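# Open printer door and set build plate on table

## Task

Swing the 3-D printer's door fully open and keep it that way. Remove the build plate (the thin, magnet-held sheet resting on the heating plate) with the printed part still sitting on it, and set the plate down flat on the surface under the printer, away from both the printer and its door. At the end the printer must still be in its original spot and orientation, and the surrounding objects must be in their original spots and upright (a slight nudge that leaves one close to its spot is acceptable). Nothing may count as done if only the robot's grip keeps it there. Finally release everything and move the arms away.

## Robot and tools

Robot: two arms, left_arm and right_arm, each with six joints and a parallel gripper. Joint order, everywhere in calls and results: waist, shoulder, elbow, wrist pitch, wrist yaw, wrist roll. Stated ranges in rad: waist -2.880 to 2.880, shoulder 0.000 to 3.142, elbow 0.000 to 3.019, wrist pitch -1.693 to 1.571, wrist yaw -1.571 to 1.571, wrist roll -2.094 to 2.094; the true stops may differ by up to 0.019 rad.

World frame (shared by both arms and all pose readouts): origin on the table top midway between the arms, +z up, +x forward over the table, +y toward left_arm's side. Arm names do not indicate image sides. A gripper's fingers point along its own +z and separate along its own y; end_effector_position is the spot between the pads, roughly 1 cm short of the tips. Reported hand positions are approximate, worse when reaching far.

The 14-number row: used by both execute_actions and move. Always one flat list covering both arms: left_arm's 6 joint values then its opening, then right_arm's 6 joint values then its opening. Every value lies in [-1, 1]. Joint values are scaled offsets, not angles: 1.0 equals 1.264 rad (waist), 1.32 (shoulder), 1.276 (elbow), 1.83 (wrist pitch), 1.686 (wrist yaw), 2.022 (wrist roll). The opening is an absolute command: +1 fully open, -1 closed.

execute_actions(actions): a list of up to 15 actions; each action is a table of up to 15 rows, each row used for one 1/30 s control step. If fewer than 15 rows are given, the last row repeats to fill 15 steps. Joint offsets in every row are measured from the joint angles at the start of that action (for the first action of a call, from the latest reported angles), not from the previous row. An action that would push any joint more than 0.019 rad beyond its stated range is rejected for both arms; a malformed action, or a bad first action, rejects the whole call. An empty list just returns the current state and images. If a joint is driven to its real end, the result may say "joint sent to its limit".

move(target, speed, blocking): target is one 14-number row; its joint offsets are taken from the Joint positions in the latest result that showed them, and the arms travel there along synchronized joint paths (so the hand follows a curve). speed is the top speed in rad/s of whichever joint travels farthest, 0.01 to 2, default 0.5. Paths last between 0.5 and 10 s; longer ones stop short. Moves do not avoid obstacles or the other arm. Faster motion and targets set deeper past a contact both mean harder impacts and pushes. With blocking=false the call returns after 0.5 s while the arm keeps going; use wait(0) to check, and other motion commands are rejected until the move has ended (or call stop). The move line reports the ending (done, off_target, moving, held, fault), limits=held or limits=none, and each arm's joint farthest from its target.

wait(seconds): 0 to 10 s, arms hold their last command; returns early if a running move finishes. stop: brakes a running move; braking needs room. zoom_image(camera, region): region [x0, y0, x1, y1] in that camera's pixels, at most 504 by 504; cameras cam_high and cam_low (504x504) and cam_left_wrist and cam_right_wrist (616x616, fisheye). show_instructions: shows reference pages. finished_scene(scene): ends the current scene by number; irreversible.

Reading results: the state line gives each gripper's position (m) and quaternion wxyz. Joint positions and Joint velocities list each arm's six joints (rad, rad/s) then the finger gap (m; 0.094 open). Joint targets shows what the joints are currently being driven toward. grip_measured is the opening on the command scale; readings can be off by about 1 mm. Step readings list joint angles at some steps; HELD marks steps where an arm's command was held back. "joint command not followed" means a clearance check altered some joint targets. FAULT and MOTOR HOT / OVER-TEMPERATURE FAULT lines report arm stops or overheating.

Motion limits: per step, each joint target stays within a lead of the measured angle (0.264 waist, 0.32 shoulder, 0.276 elbow, 0.33 wrist pitch, 0.186 wrist yaw, 0.522 wrist roll rad), and targets are scaled back if they would move the gripper over 70 mm from where it is, so big changes take several actions. Sending all-zero offsets can let an arm droop; restate the wanted angles instead.

Gripping: command an opening about 0.03 below grip_measured for a firm hold, less for a light one; pad force tops out near 50 to 62 N, lower on very thin parts like the plate. Holding loads heats motors.

Avoid: dropping the plate or the print, knocking anything off the table, shifting or turning the printer, toppling nearby objects, slamming the door, hard pushes, and arm-to-arm collisions. Expect occasional brief tugs on held items or pushes on loose ones. End with grippers open and arms moved away.

Each tool is called after "Call:" by a JSON object that holds its "op" and its "data".

Reference images:

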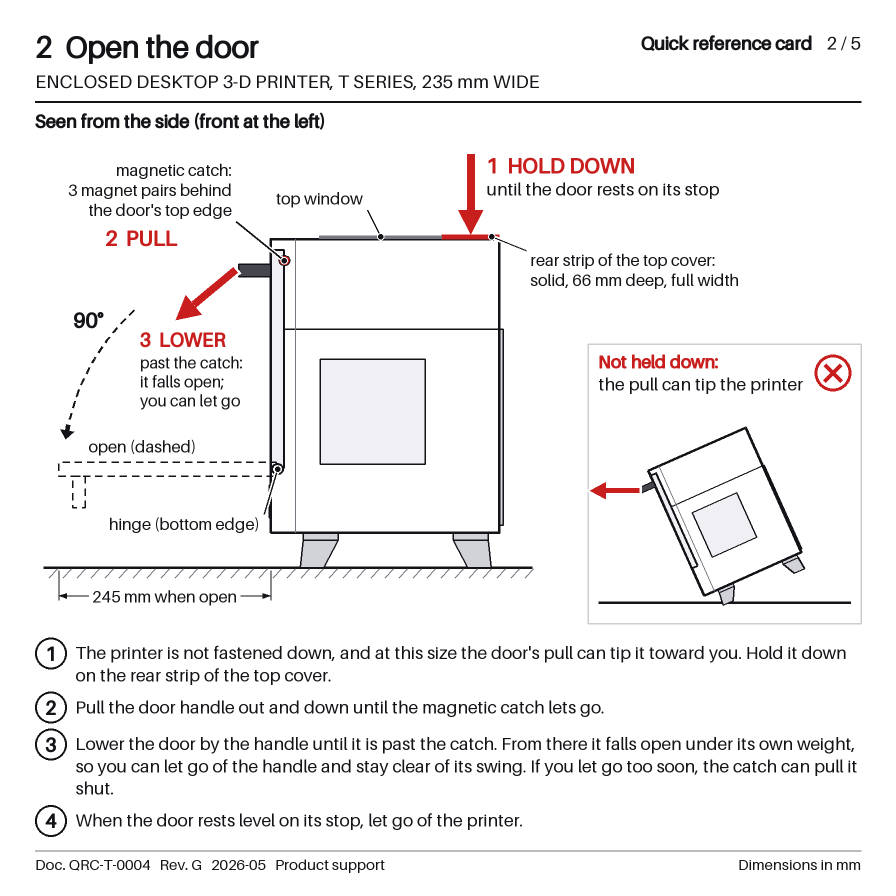

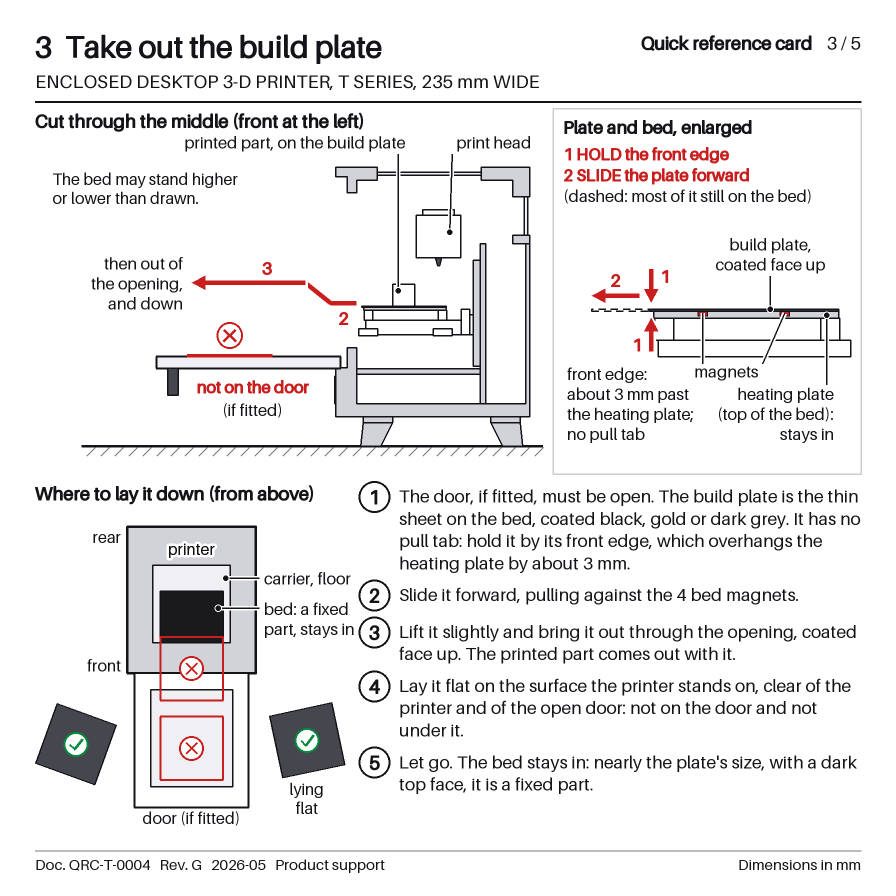

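## Session

Call:
{"op": "execute_actions", "data": {"actions": []}}

Scene clock: 0.00 s.
left_arm: end_effector_position=(+0.5217, +0.2974, +0.4862) grip_measured=+1.000 end_effector_quat_wxyz=(+0.702, +0.005, +0.712, +0.001) | right_arm: end_effector_position=(+0.5160, -0.2981, +0.4886) grip_measured=+1.000 end_effector_quat_wxyz=(+0.705, +0.005, +0.709, +0.002)
Joint names: [waist, shoulder, elbow, wrist pitch, wrist yaw, wrist roll]
Joint positions: left_arm=[-0.003  1.054  1.045 -0.006  0.002  0.009  0.094] | right_arm=[ 0.009  1.038  1.035 -0.002  0.014  0.011  0.094]
Joint velocities: left_arm=[ 0.005 -0.024  0.007  0.007  0.007 -0.037  0.   ] | right_arm=[-0.005  0.005 -0.002  0.002  0.007 -0.007  0.   ]
Motor temperatures (°C, as the motors report them): left_arm=[25 26 28 26 24 27] | right_arm=[25 25 25 25 26 25]
Joint targets: left_arm=[-0.003 1.058 1.068 -0.004 0.002 0.009] | right_arm=[0.009 1.035 1.070 0.004 0.014 0.011]

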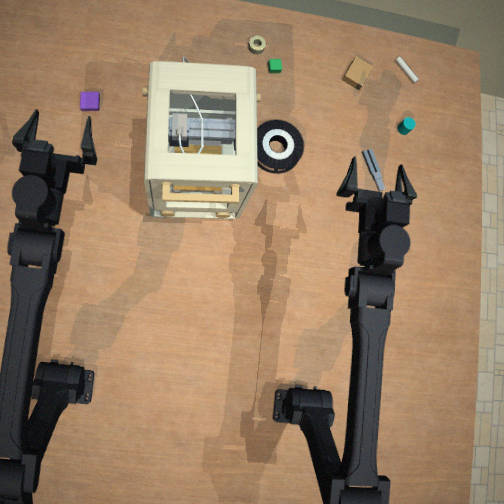

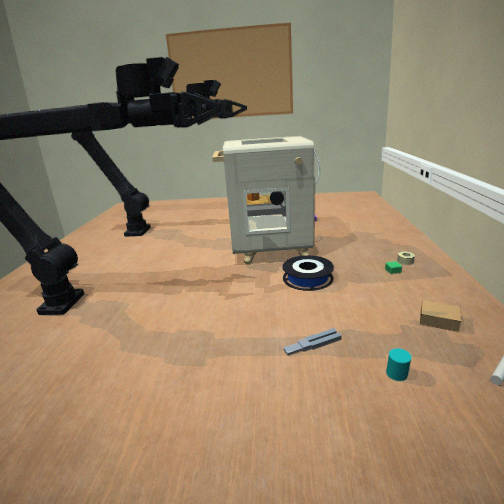

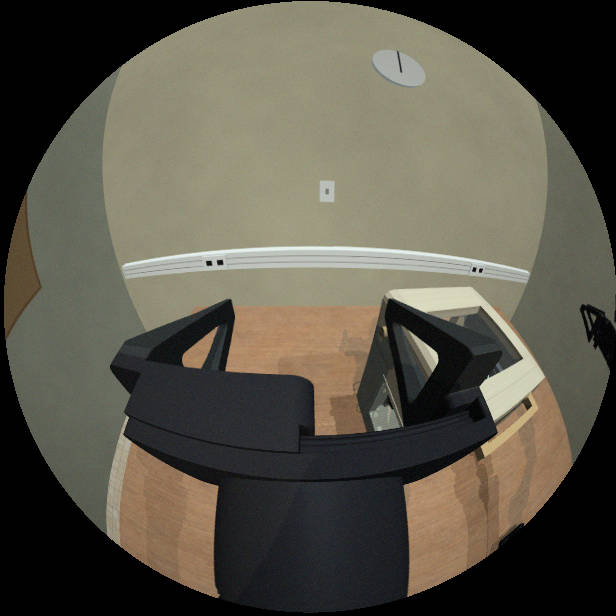

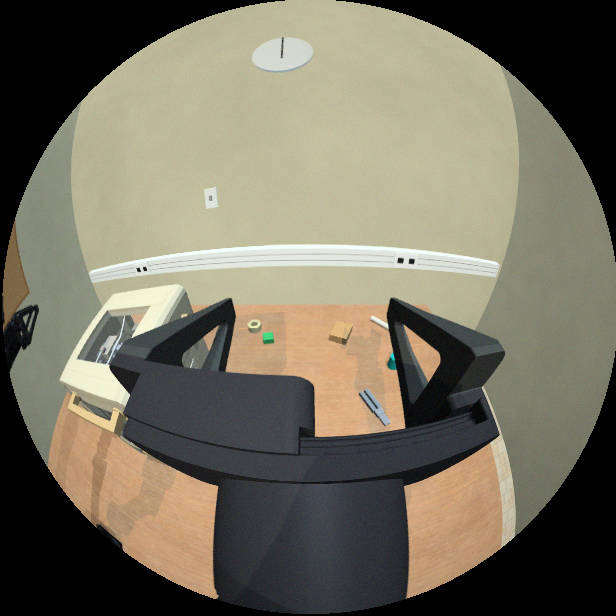

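Call:
{"op": "zoom_image", "data": {"camera": "cam_high", "region": [120, 40, 320, 240]}}

Call:
{"op": "zoom_image", "data": {"camera": "cam_low", "region": [190, 120, 350, 280]}}

Call:
{"op": "move", "data": {"target": [0,0.2,0,0,0,0,1,0,0,0.2,0,0,0,1]}}

Call:
{"op": "move", "data": {"target": [0,0,0,0.2,0,0,1,0.1,0,0,0,0.2,0,1]}}

Region (120, 40, 320, 240) of cam_high's 504x504 image, scaled by 2.520, with more detail than that image has.

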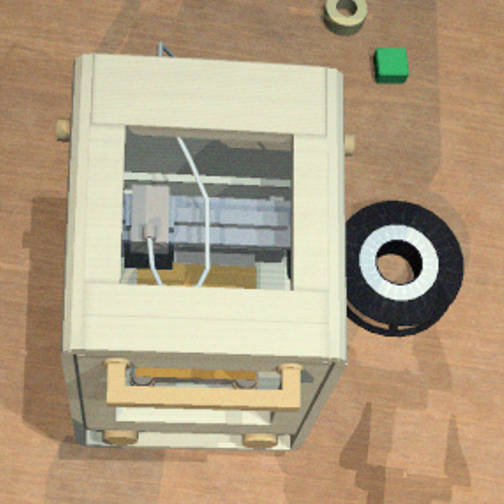

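Region (190, 120, 350, 280) of cam_low's 504x504 image, scaled by 3.150, with more detail than that image has.

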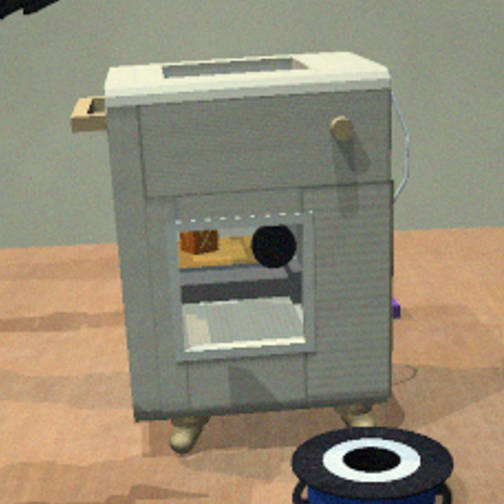

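Scene clock: 6.07 s.
left_arm: end_effector_position=(+0.5973, +0.2972, +0.3360) grip_measured=+1.000 end_effector_quat_wxyz=(+0.597, +0.006, +0.802, +0.001) | right_arm: end_effector_position=(+0.5036, -0.2982, +0.6137) grip_measured=+1.000 end_effector_quat_wxyz=(+0.773, +0.006, +0.635, +0.003)
Joint names: [waist, shoulder, elbow, wrist pitch, wrist yaw, wrist roll]
Joint positions: left_arm=[-0.003  1.324  1.039 -0.006  0.002  0.009  0.094] | right_arm=[ 0.009  1.037  1.235 -0.002  0.014  0.011  0.094]
Joint velocities: left_arm=[ 0.005 -0.015  0.002 -0.007 -0.051 -0.007  0.   ] | right_arm=[-0.005 -0.005  0.017 -0.002  0.007  0.066  0.   ]
Motor temperatures (°C, as the motors report them): left_arm=[25 26 31 26 24 27] | right_arm=[25 25 28 25 26 25]
Joint targets: left_arm=[-0.003 1.318 1.045 -0.006 0.002 0.009] | right_arm=[0.009 1.038 1.290 -0.002 0.014 0.011]
move: off_target (right_arm); limits=none; left_arm: farthest joint: the shoulder, 0.006 radians from its target (0.264 radians at the start); right_arm: farthest joint: the elbow, 0.055 radians from its target (0.255 radians at the start)
camera_calibration (this result's frames):
cam_left_wrist: T_world_to_cam=[[-0.0152932, -0.999882, -0.00144049, 0.307113], [-0.790211, 0.012969, -0.612697, 0.676386], [0.612644, -0.00823184, -0.790316, 0.0268705], [0, 0, 0, 1]] pos_world=[0.522722, 0.298526, 0.436098]
cam_right_wrist: T_world_to_cam=[[-0.00210898, -0.999777, -0.0210008, -0.28007], [-0.420694, 0.0199391, -0.906984, 0.778951], [0.9072, 0.00692211, -0.420642, -0.0756876], [0, 0, 0, 1]] pos_world=[0.395773, -0.295015, 0.668777]

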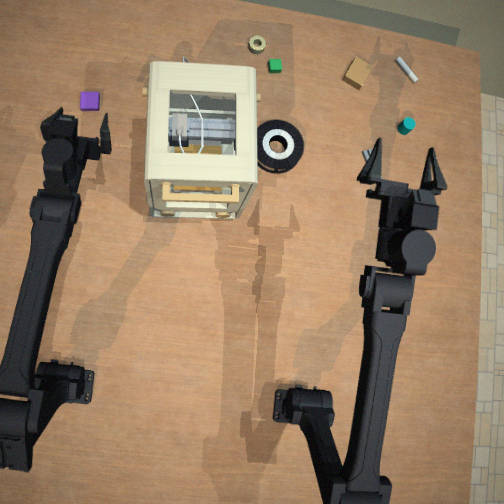

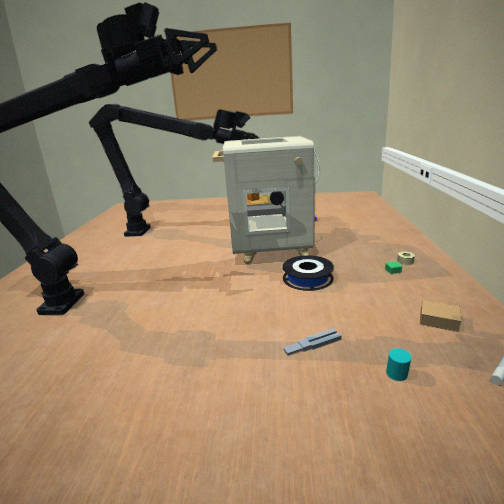

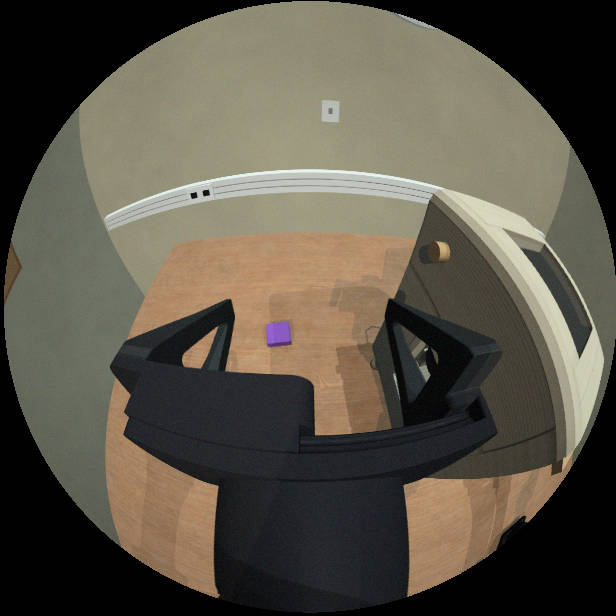

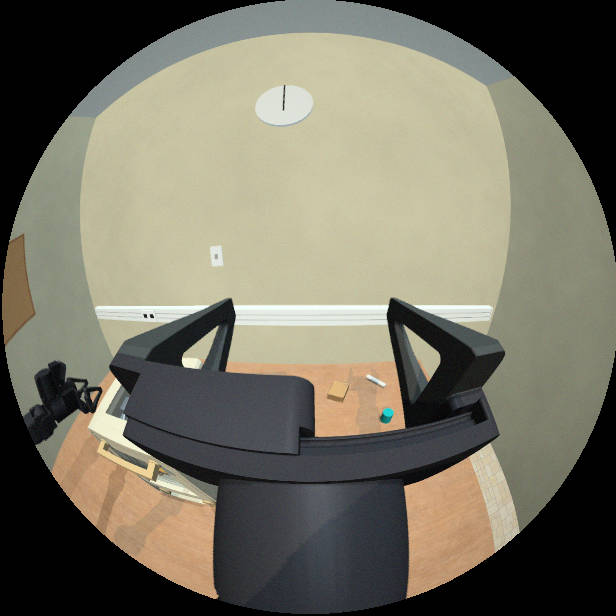

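Scene clock: 7.23 s.
left_arm: end_effector_position=(+0.6074, +0.2971, +0.4210) grip_measured=+1.000 end_effector_quat_wxyz=(+0.727, +0.005, +0.686, +0.001) | right_arm: end_effector_position=(+0.4970, -0.2975, +0.6116) grip_measured=+1.000 end_effector_quat_wxyz=(+0.767, +0.098, +0.632, -0.058)
Joint names: [waist, shoulder, elbow, wrist pitch, wrist yaw, wrist roll]
Joint positions: left_arm=[-0.003  1.324  1.039  0.343  0.002  0.009  0.094] | right_arm=[ 0.124  1.037  1.235 -0.002  0.349  0.011  0.094]
Joint velocities: left_arm=[-0.005 -0.005 -0.012 -0.012 -0.022 -0.037  0.   ] | right_arm=[-0.015 -0.015  0.002 -0.007  0.007 -0.037  0.   ]
Motor temperatures (°C, as the motors report them): left_arm=[25 26 31 26 24 27] | right_arm=[25 25 28 25 26 25]
Joint targets: left_arm=[-0.003 1.324 1.039 0.360 0.002 0.009] | right_arm=[0.136 1.037 1.235 -0.002 0.351 0.011]
move: done; limits=none; left_arm: farthest joint: the wrist pitch, 0.017 radians from its target (0.366 radians at the start); right_arm: farthest joint: the waist, 0.011 radians from its target (0.126 radians at the start)
camera_calibration (this result's frames):
cam_left_wrist: T_world_to_cam=[[-0.0140727, -0.999886, -0.00546628, 0.308311], [-0.532367, 0.0121201, -0.846427, 0.678434], [0.846396, -0.00900147, -0.532477, -0.162408], [0, 0, 0, 1]] pos_world=[0.502976, 0.298591, 0.489451]
cam_right_wrist: T_world_to_cam=[[-0.213741, -0.973221, -0.0845906, -0.127445], [-0.404585, 0.167006, -0.899122, 0.805277], [0.889171, -0.157955, -0.429447, -0.105245], [0, 0, 0, 1]] pos_world=[0.392144, -0.275142, 0.668064]

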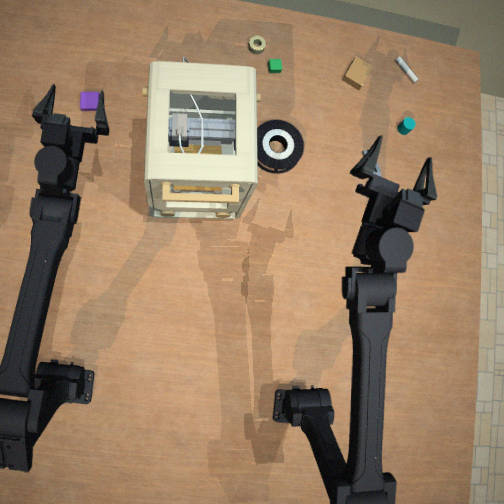

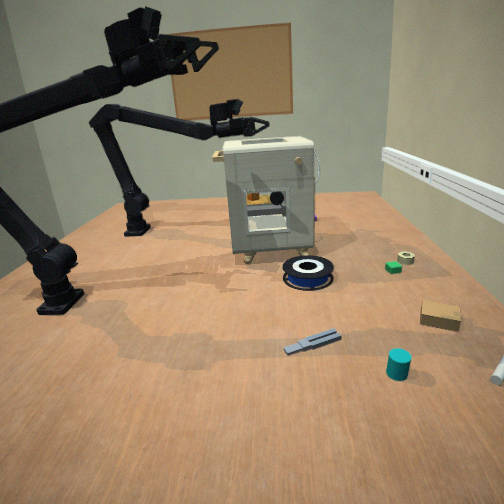

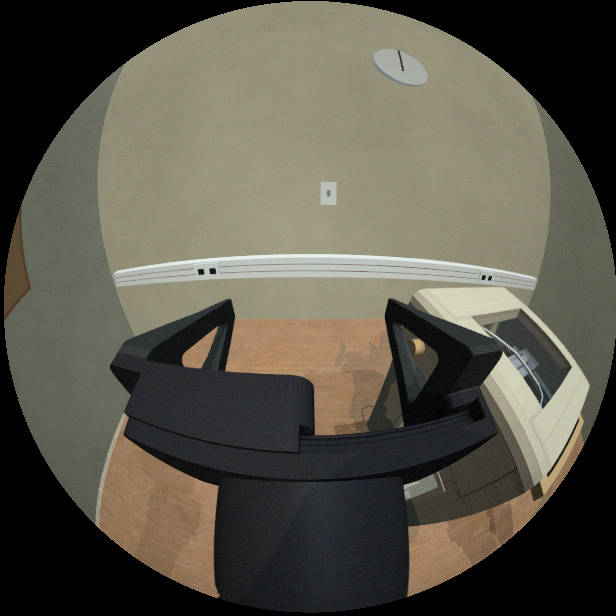

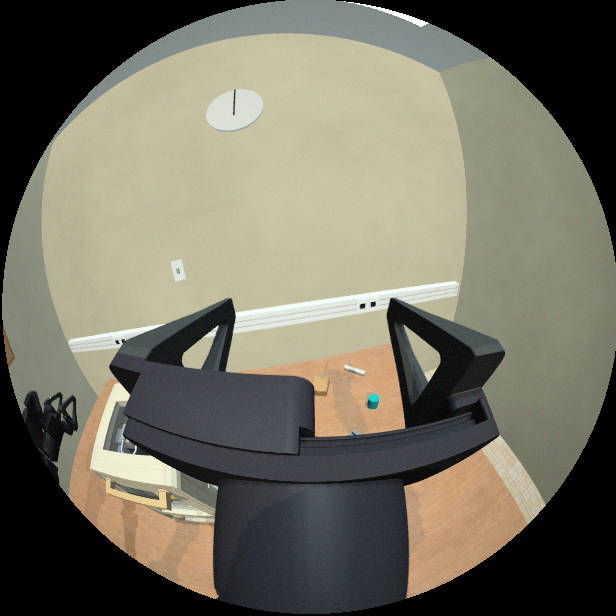

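Call:
{"op": "move", "data": {"target": [-0.229,0.44,1.0,-0.892,0,0,-1,0.373,0.412,0.624,-0.879,-0.207,0.54,0], "speed": 0.8}}

Scene clock: 20.87 s.
left_arm: end_effector_position=(+0.6800, +0.0997, +0.4260) grip_measured=-0.982 end_effector_quat_wxyz=(+0.331, +0.139, +0.932, -0.047) | right_arm: end_effector_position=(+0.4410, -0.0049, +0.4249) grip_measured=+0.002 end_effector_quat_wxyz=(+0.121, +0.244, +0.952, +0.135)
Joint names: [waist, shoulder, elbow, wrist pitch, wrist yaw, wrist roll]
Joint positions: left_arm=[-0.285  1.876  2.268 -1.279  0.002  0.009  0.001] | right_arm=[ 0.591  1.571  1.961 -1.596  0.001  1.093  0.047]
Joint velocities: left_arm=[-0.015 -0.005 -0.012 -0.007 -0.081 -0.051  0.   ] | right_arm=[-0.005  0.015 -0.007 -0.017 -0.007 -0.066  0.   ]
Motor temperatures (°C, as the motors report them): left_arm=[25 27 33 26 24 27] | right_arm=[25 25 31 26 26 25]
Joint targets: left_arm=[-0.293 1.905 2.315 -1.289 0.002 0.009] | right_arm=[0.596 1.581 2.031 -1.611 -0.000 1.103]
move: off_target (left_arm, right_arm); limits=none; left_arm: farthest joint: the elbow, 0.047 radians from its target (1.276 radians at the start); right_arm: farthest joint: the elbow, 0.070 radians from its target (0.797 radians at the start)
camera_calibration (this result's frames):
cam_left_wrist: T_world_to_cam=[[-0.291637, -0.956513, 0.00554715, 0.291699], [-0.954717, 0.290723, -0.063219, 0.64946], [0.0588571, -0.023733, -0.997984, 0.512299], [0, 0, 0, 1]] pos_world=[0.674968, 0.10236, 0.550706]
cam_right_wrist: T_world_to_cam=[[-0.43967, -0.840502, -0.316617, 0.328456], [-0.859902, 0.29213, 0.418605, 0.207351], [-0.259345, 0.456307, -0.85119, 0.599344], [0, 0, 0, 1]] pos_world=[0.47815, -0.0579909, 0.527352]

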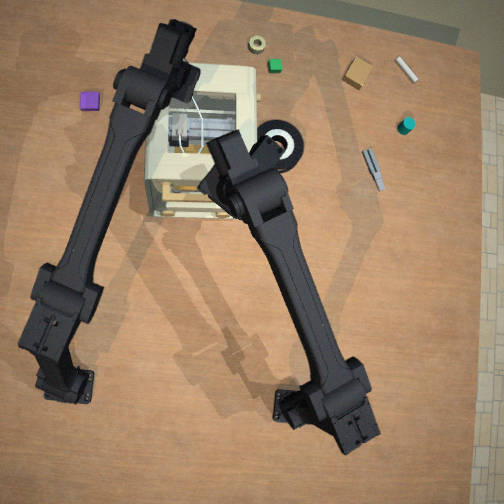

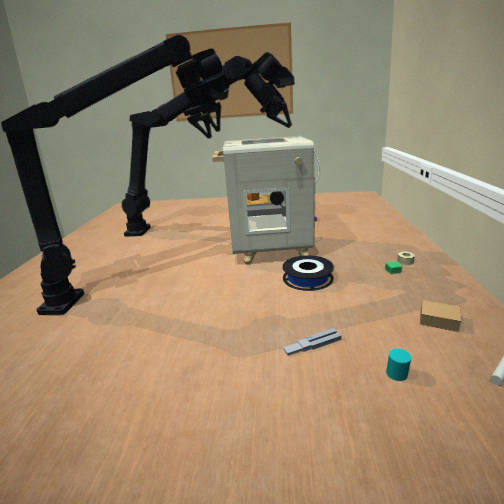

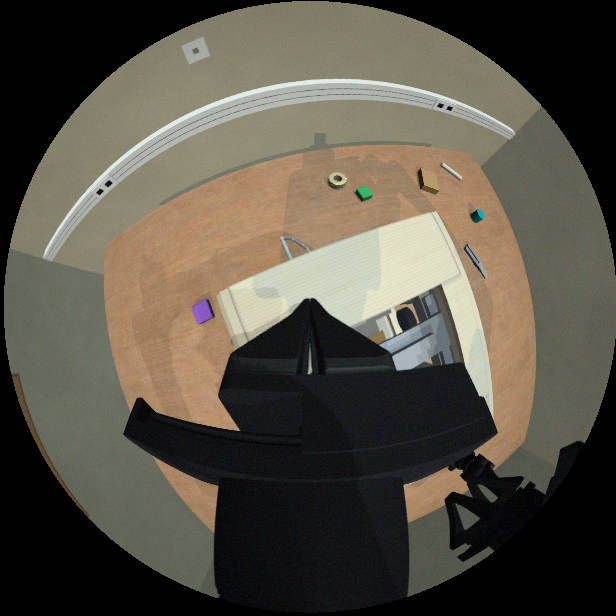

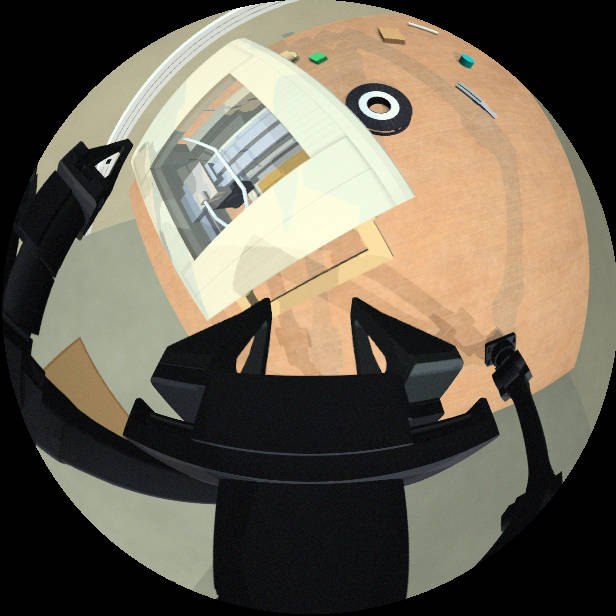

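Call:
{"op": "move", "data": {"target": [0,0.06,0,0,0,0,-1,0,0.008,0.055,-0.008,0,0.46,-0.3], "speed": 0.5}}

Call:
{"op": "zoom_image", "data": {"camera": "cam_low", "region": [160, 60, 320, 220]}}

Scene clock: 26.03 s.
left_arm: end_effector_position=(+0.6929, +0.0959, +0.3924) grip_measured=-0.982 end_effector_quat_wxyz=(+0.309, +0.140, +0.940, -0.044) | right_arm: end_effector_position=(+0.4410, -0.0049, +0.4249) grip_measured=-0.298 end_effector_quat_wxyz=(+0.049, +0.642, +0.745, +0.175)
Joint names: [waist, shoulder, elbow, wrist pitch, wrist yaw, wrist roll]
Joint positions: left_arm=[-0.285  1.925  2.268 -1.279  0.002  0.009  0.001] | right_arm=[ 0.591  1.571  1.961 -1.596  0.001  2.014  0.033]
Joint velocities: left_arm=[-0.005 -0.024 -0.007 -0.007  0.037 -0.037 -0.001] | right_arm=[-0.015 -0.005  0.007  0.017 -0.037 -0.007 -0.001]
Motor temperatures (°C, as the motors report them): left_arm=[25 28 34 26 24 27] | right_arm=[25 26 32 25 26 25]
Joint targets: left_arm=[-0.285 1.956 2.268 -1.279 0.002 0.009] | right_arm=[0.591 1.581 2.031 -1.611 0.001 2.023]
move: off_target (left_arm, right_arm); limits=none; left_arm: farthest joint: the shoulder, 0.030 radians from its target (0.079 radians at the start); right_arm: farthest joint: the elbow, 0.070 radians from its target (0.070 radians at the start)
camera_calibration (this result's frames):
cam_left_wrist: T_world_to_cam=[[-0.291367, -0.956592, 0.00606072, 0.29165], [-0.956531, 0.291255, -0.0148159, 0.643022], [0.0124075, -0.0101141, -0.999872, 0.50952], [0, 0, 0, 1]] pos_world=[0.693726, 0.0968599, 0.517214]
cam_right_wrist: T_world_to_cam=[[-0.941095, -0.107214, -0.320696, 0.554917], [-0.306497, 0.671065, 0.675079, -0.143861], [0.142829, 0.733605, -0.664397, 0.343945], [0, 0, 0, 1]] pos_world=[0.429012, -0.0962853, 0.503593]

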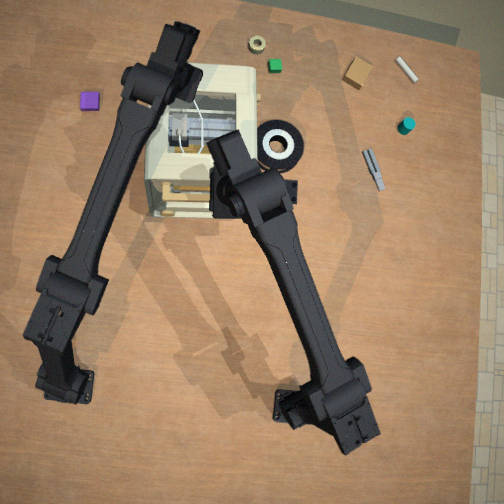

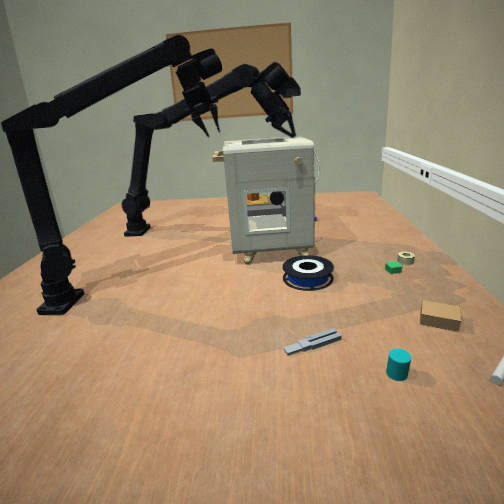

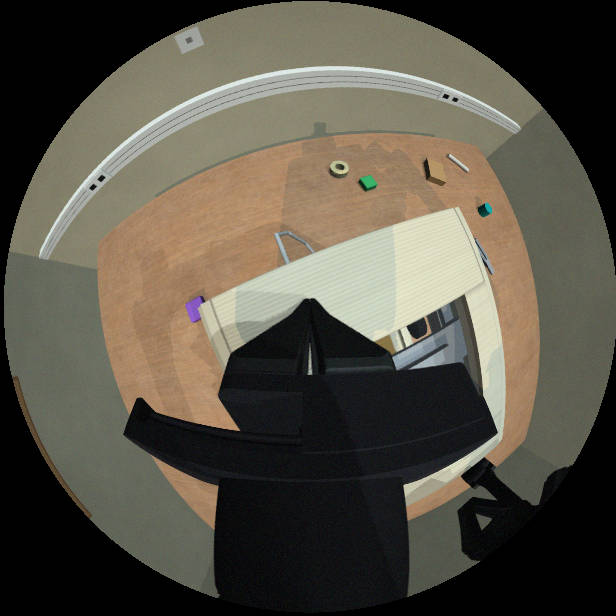

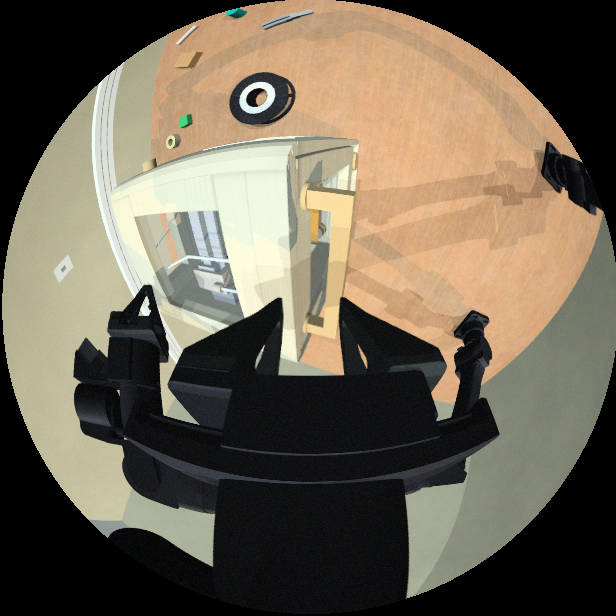

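Region (160, 60, 320, 220) of cam_low's 504x504 image, scaled by 3.150, with more detail than that image has.

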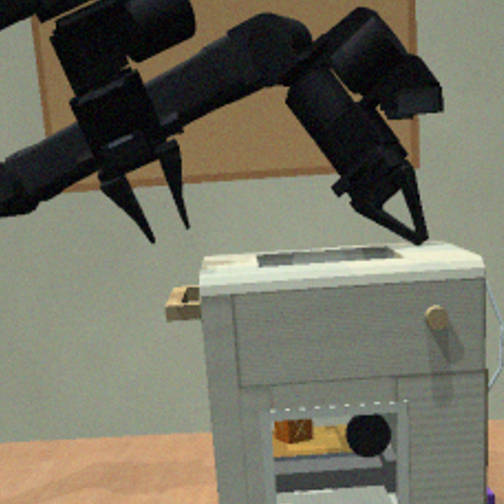

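Call:
{"op": "move", "data": {"target": [0,0.065,0,0,0,0,-1,0,-0.023,-0.1,0.06,0,0,-0.3], "speed": 0.2}}

Call:
{"op": "zoom_image", "data": {"camera": "cam_low", "region": [160, 60, 320, 220]}}

Scene clock: 28.87 s.
left_arm: end_effector_position=(+0.6936, +0.0957, +0.3905) grip_measured=-0.982 end_effector_quat_wxyz=(+0.308, +0.140, +0.940, -0.044) | right_arm: end_effector_position=(+0.4466, -0.0012, +0.3804) grip_measured=-0.298 end_effector_quat_wxyz=(+0.045, +0.644, +0.747, +0.162)
Joint names: [waist, shoulder, elbow, wrist pitch, wrist yaw, wrist roll]
Joint positions: left_arm=[-0.285  1.928  2.268 -1.279  0.002  0.009  0.001] | right_arm=[ 0.591  1.567  1.84  -1.507  0.001  2.014  0.033]
Joint velocities: left_arm=[ 0.015  0.015  0.017  0.012 -0.022  0.007  0.001] | right_arm=[-0.015 -0.015 -0.007  0.002  0.022 -0.051 -0.   ]
Motor temperatures (°C, as the motors report them): left_arm=[25 28 33 26 24 27] | right_arm=[25 26 33 25 26 25]
Joint targets: left_arm=[-0.285 2.010 2.268 -1.279 0.002 0.009] | right_arm=[0.591 1.540 1.834 -1.486 0.001 2.014]
move: off_target (left_arm, right_arm); limits=none; left_arm: farthest joint: the shoulder, 0.083 radians from its target (0.086 radians at the start); right_arm: farthest joint: the shoulder, 0.026 radians from its target (0.030 radians at the start)
camera_calibration (this result's frames):
cam_left_wrist: T_world_to_cam=[[-0.291352, -0.956597, 0.00608863, 0.291647], [-0.956565, 0.291265, -0.0121459, 0.642671], [0.00984536, -0.00936291, -0.999908, 0.509358], [0, 0, 0, 1]] pos_world=[0.694714, 0.0965702, 0.515341]
cam_right_wrist: T_world_to_cam=[[-0.948394, -0.111698, -0.296769, 0.540379], [-0.290421, 0.681689, 0.671533, -0.120407], [0.127295, 0.723066, -0.678949, 0.323313], [0, 0, 0, 1]] pos_world=[0.436367, -0.0913371, 0.460738]

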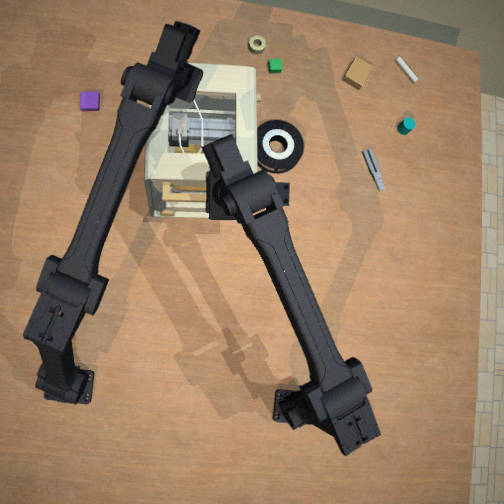

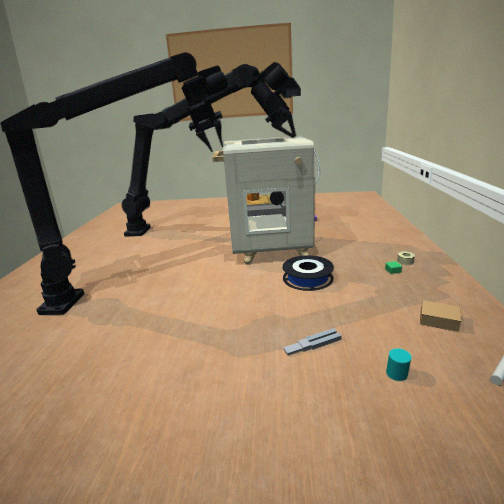

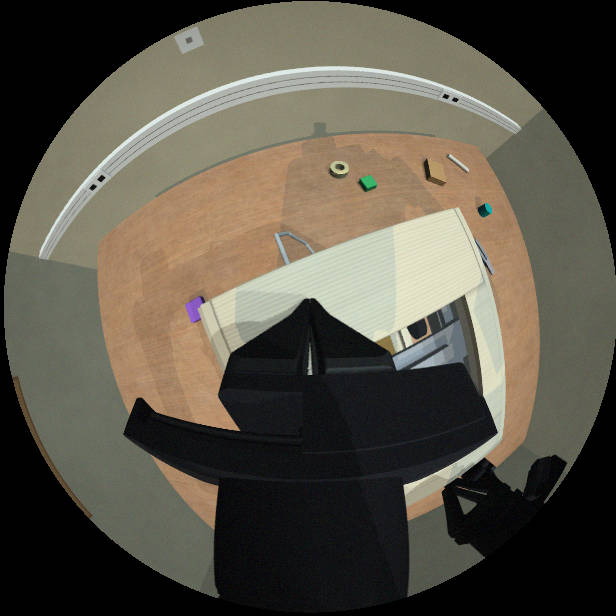

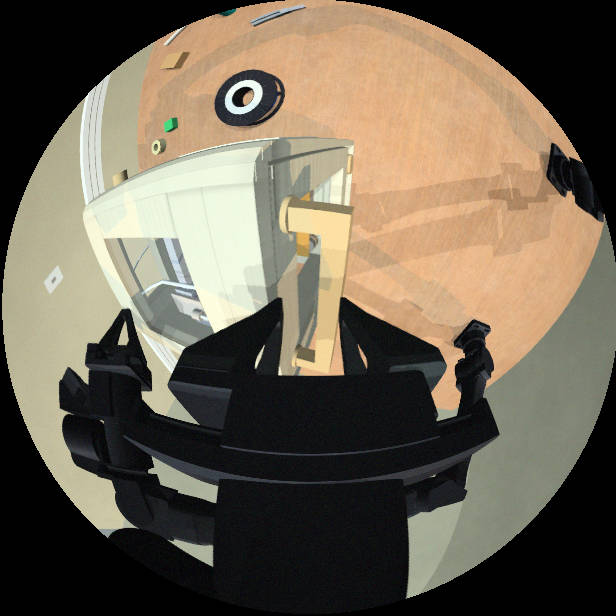

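Region (160, 60, 320, 220) of cam_low's 504x504 image, scaled by 3.150, with more detail than that image has.

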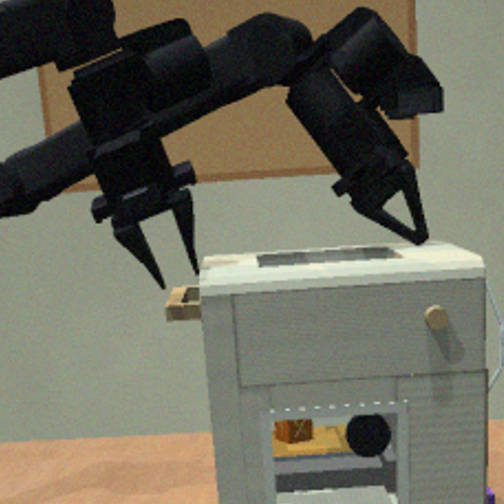

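Call:
{"op": "move", "data": {"target": [0,0.075,0,0,0,0,-1,0,-0.047,-0.035,0,0,0,-0.3], "speed": 0.2}}

Call:
{"op": "zoom_image", "data": {"camera": "cam_low", "region": [160, 60, 320, 220]}}

Scene clock: 31.10 s.
left_arm: end_effector_position=(+0.6949, +0.0954, +0.3898) grip_measured=-0.982 end_effector_quat_wxyz=(+0.309, +0.140, +0.940, -0.044) | right_arm: end_effector_position=(+0.4335, -0.0099, +0.3864) grip_measured=-0.298 end_effector_quat_wxyz=(+0.046, +0.643, +0.746, +0.165)
Joint names: [waist, shoulder, elbow, wrist pitch, wrist yaw, wrist roll]
Joint positions: left_arm=[-0.285  1.929  2.268 -1.275  0.002  0.009  0.001] | right_arm=[ 0.591  1.523  1.803 -1.507  0.001  2.014  0.033]
Joint velocities: left_arm=[ 0.005 -0.005  0.002 -0.012 -0.066 -0.066 -0.   ] | right_arm=[-0.005  0.005 -0.007 -0.002 -0.051  0.081  0.   ]
Motor temperatures (°C, as the motors report them): left_arm=[25 28 33 26 24 27] | right_arm=[25 26 32 25 26 25]
Joint targets: left_arm=[-0.285 2.025 2.268 -1.279 0.002 0.009] | right_arm=[0.591 1.505 1.795 -1.507 0.001 2.014]
move: off_target (left_arm); limits=none; left_arm: farthest joint: the shoulder, 0.098 radians from its target (0.099 radians at the start); right_arm: farthest joint: the shoulder, 0.018 radians from its target (0.062 radians at the start)
camera_calibration (this result's frames):
cam_left_wrist: T_world_to_cam=[[-0.291365, -0.956593, 0.00606471, 0.291684], [-0.956536, 0.291256, -0.0144345, 0.644863], [0.0120415, -0.0100068, -0.999877, 0.507137], [0, 0, 0, 1]] pos_world=[0.695714, 0.096277, 0.514614]
cam_right_wrist: T_world_to_cam=[[-0.946494, -0.110423, -0.303244, 0.530491], [-0.294679, 0.678832, 0.672571, -0.120827], [0.131584, 0.725944, -0.675049, 0.332025], [0, 0, 0, 1]] pos_world=[0.422812, -0.100431, 0.466266]

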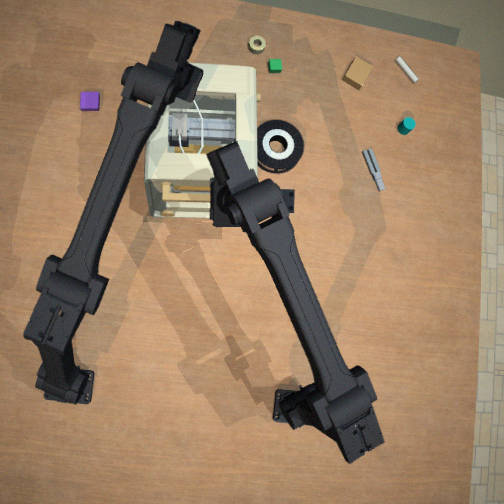

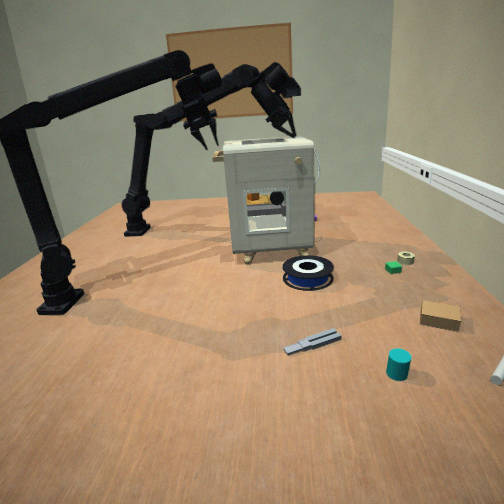

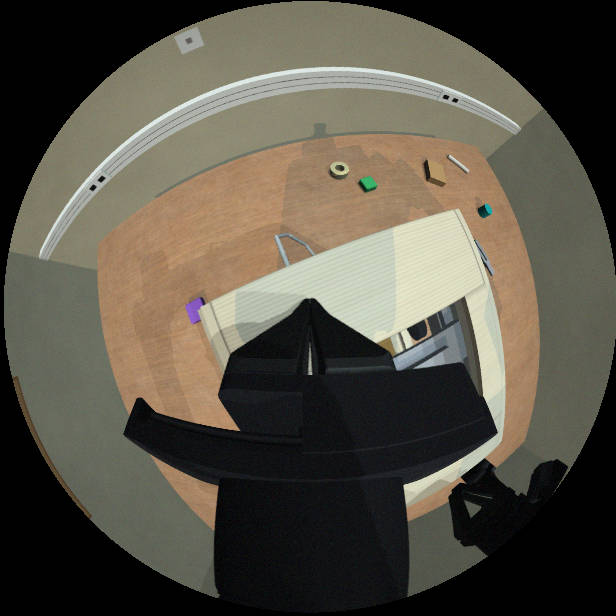

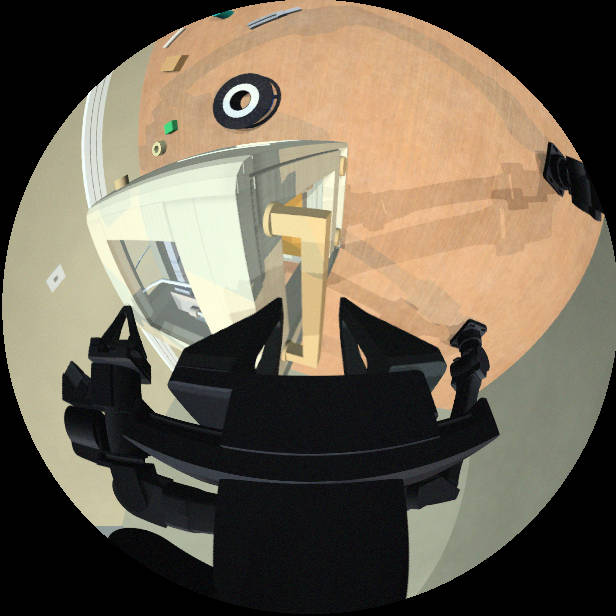

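Region (160, 60, 320, 220) of cam_low's 504x504 image, scaled by 3.150, with more detail than that image has.

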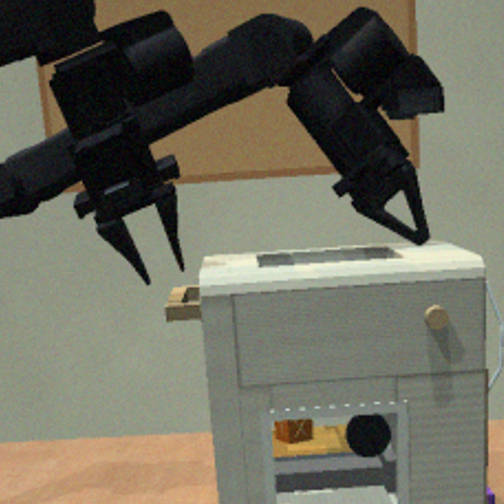

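Call:
{"op": "move", "data": {"target": [0,0.075,0,0,0,0,-1,0,-0.01,-0.092,0.063,0,0,-0.3], "speed": 0.12}}

Call:
{"op": "zoom_image", "data": {"camera": "cam_low", "region": [160, 60, 320, 220]}}

Scene clock: 33.60 s.
left_arm: end_effector_position=(+0.6959, +0.0950, +0.3899) grip_measured=-0.982 end_effector_quat_wxyz=(+0.310, +0.140, +0.939, -0.044) | right_arm: end_effector_position=(+0.4384, -0.0067, +0.3443) grip_measured=-0.298 end_effector_quat_wxyz=(+0.044, +0.644, +0.747, +0.158)
Joint names: [waist, shoulder, elbow, wrist pitch, wrist yaw, wrist roll]
Joint positions: left_arm=[-0.285  1.93   2.268 -1.27   0.002  0.009  0.001] | right_arm=[ 0.591  1.523  1.694 -1.412  0.001  2.014  0.033]
Joint velocities: left_arm=[-0.005 -0.005 -0.017 -0.007 -0.081 -0.007 -0.   ] | right_arm=[-0.005 -0.005 -0.002 -0.012 -0.051 -0.037 -0.   ]
Motor temperatures (°C, as the motors report them): left_arm=[25 28 33 26 24 27] | right_arm=[25 26 32 25 26 25]
Joint targets: left_arm=[-0.285 2.026 2.268 -1.274 0.002 0.009] | right_arm=[0.591 1.510 1.686 -1.392 0.001 2.014]
move: off_target (left_arm); limits=none; left_arm: farthest joint: the shoulder, 0.098 radians from its target (0.099 radians at the start); right_arm: farthest joint: the wrist pitch, 0.020 radians from its target (0.115 radians at the start)
camera_calibration (this result's frames):
cam_left_wrist: T_world_to_cam=[[-0.291387, -0.956586, 0.00602478, 0.291725], [-0.956476, 0.291239, -0.0182485, 0.647415], [0.0157016, -0.0110799, -0.999815, 0.504783], [0, 0, 0, 1]] pos_world=[0.696316, 0.0961004, 0.514747]
cam_right_wrist: T_world_to_cam=[[-0.950254, -0.112946, -0.290277, 0.519841], [-0.28617, 0.684541, 0.670456, -0.0962436], [0.122981, 0.720172, -0.682809, 0.306993], [0, 0, 0, 1]] pos_world=[0.428685, -0.0964913, 0.425043]

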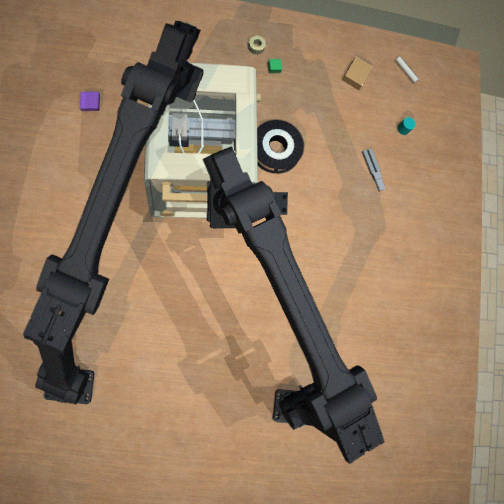

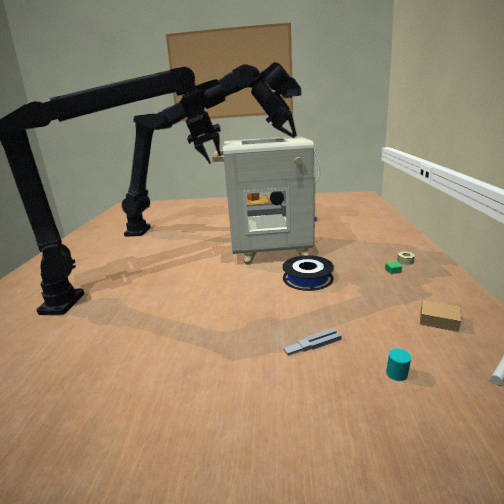

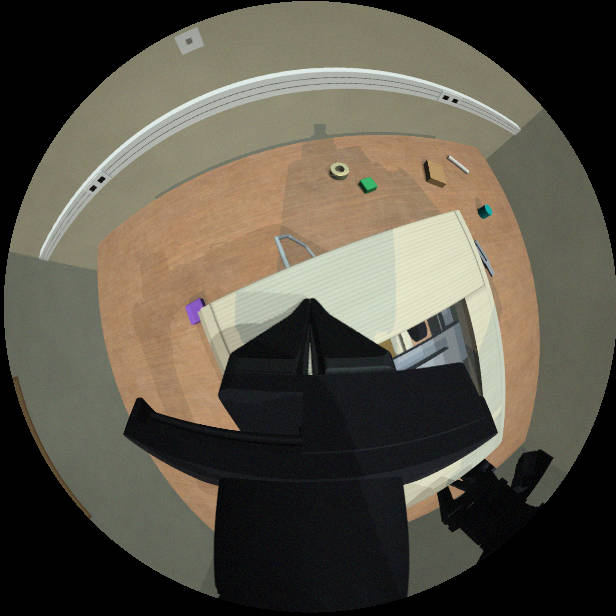

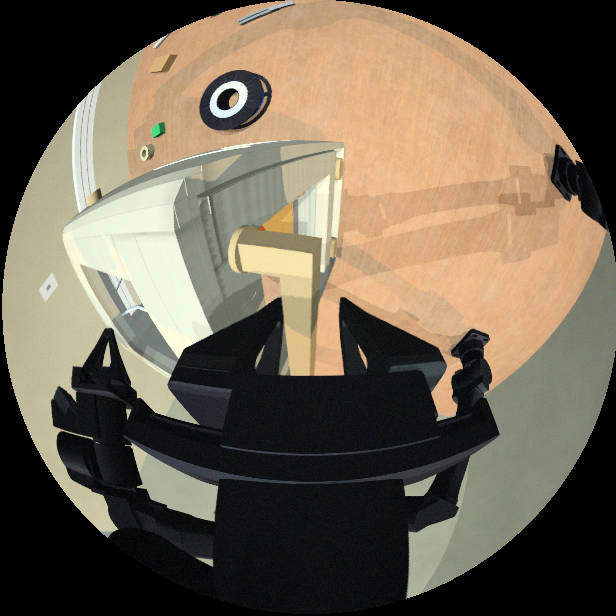

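Region (160, 60, 320, 220) of cam_low's 504x504 image, scaled by 3.150, with more detail than that image has.

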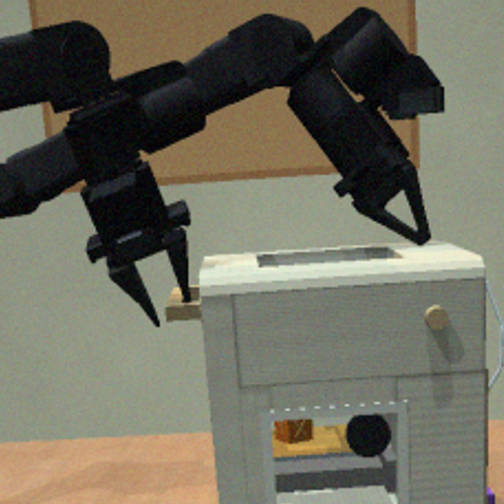

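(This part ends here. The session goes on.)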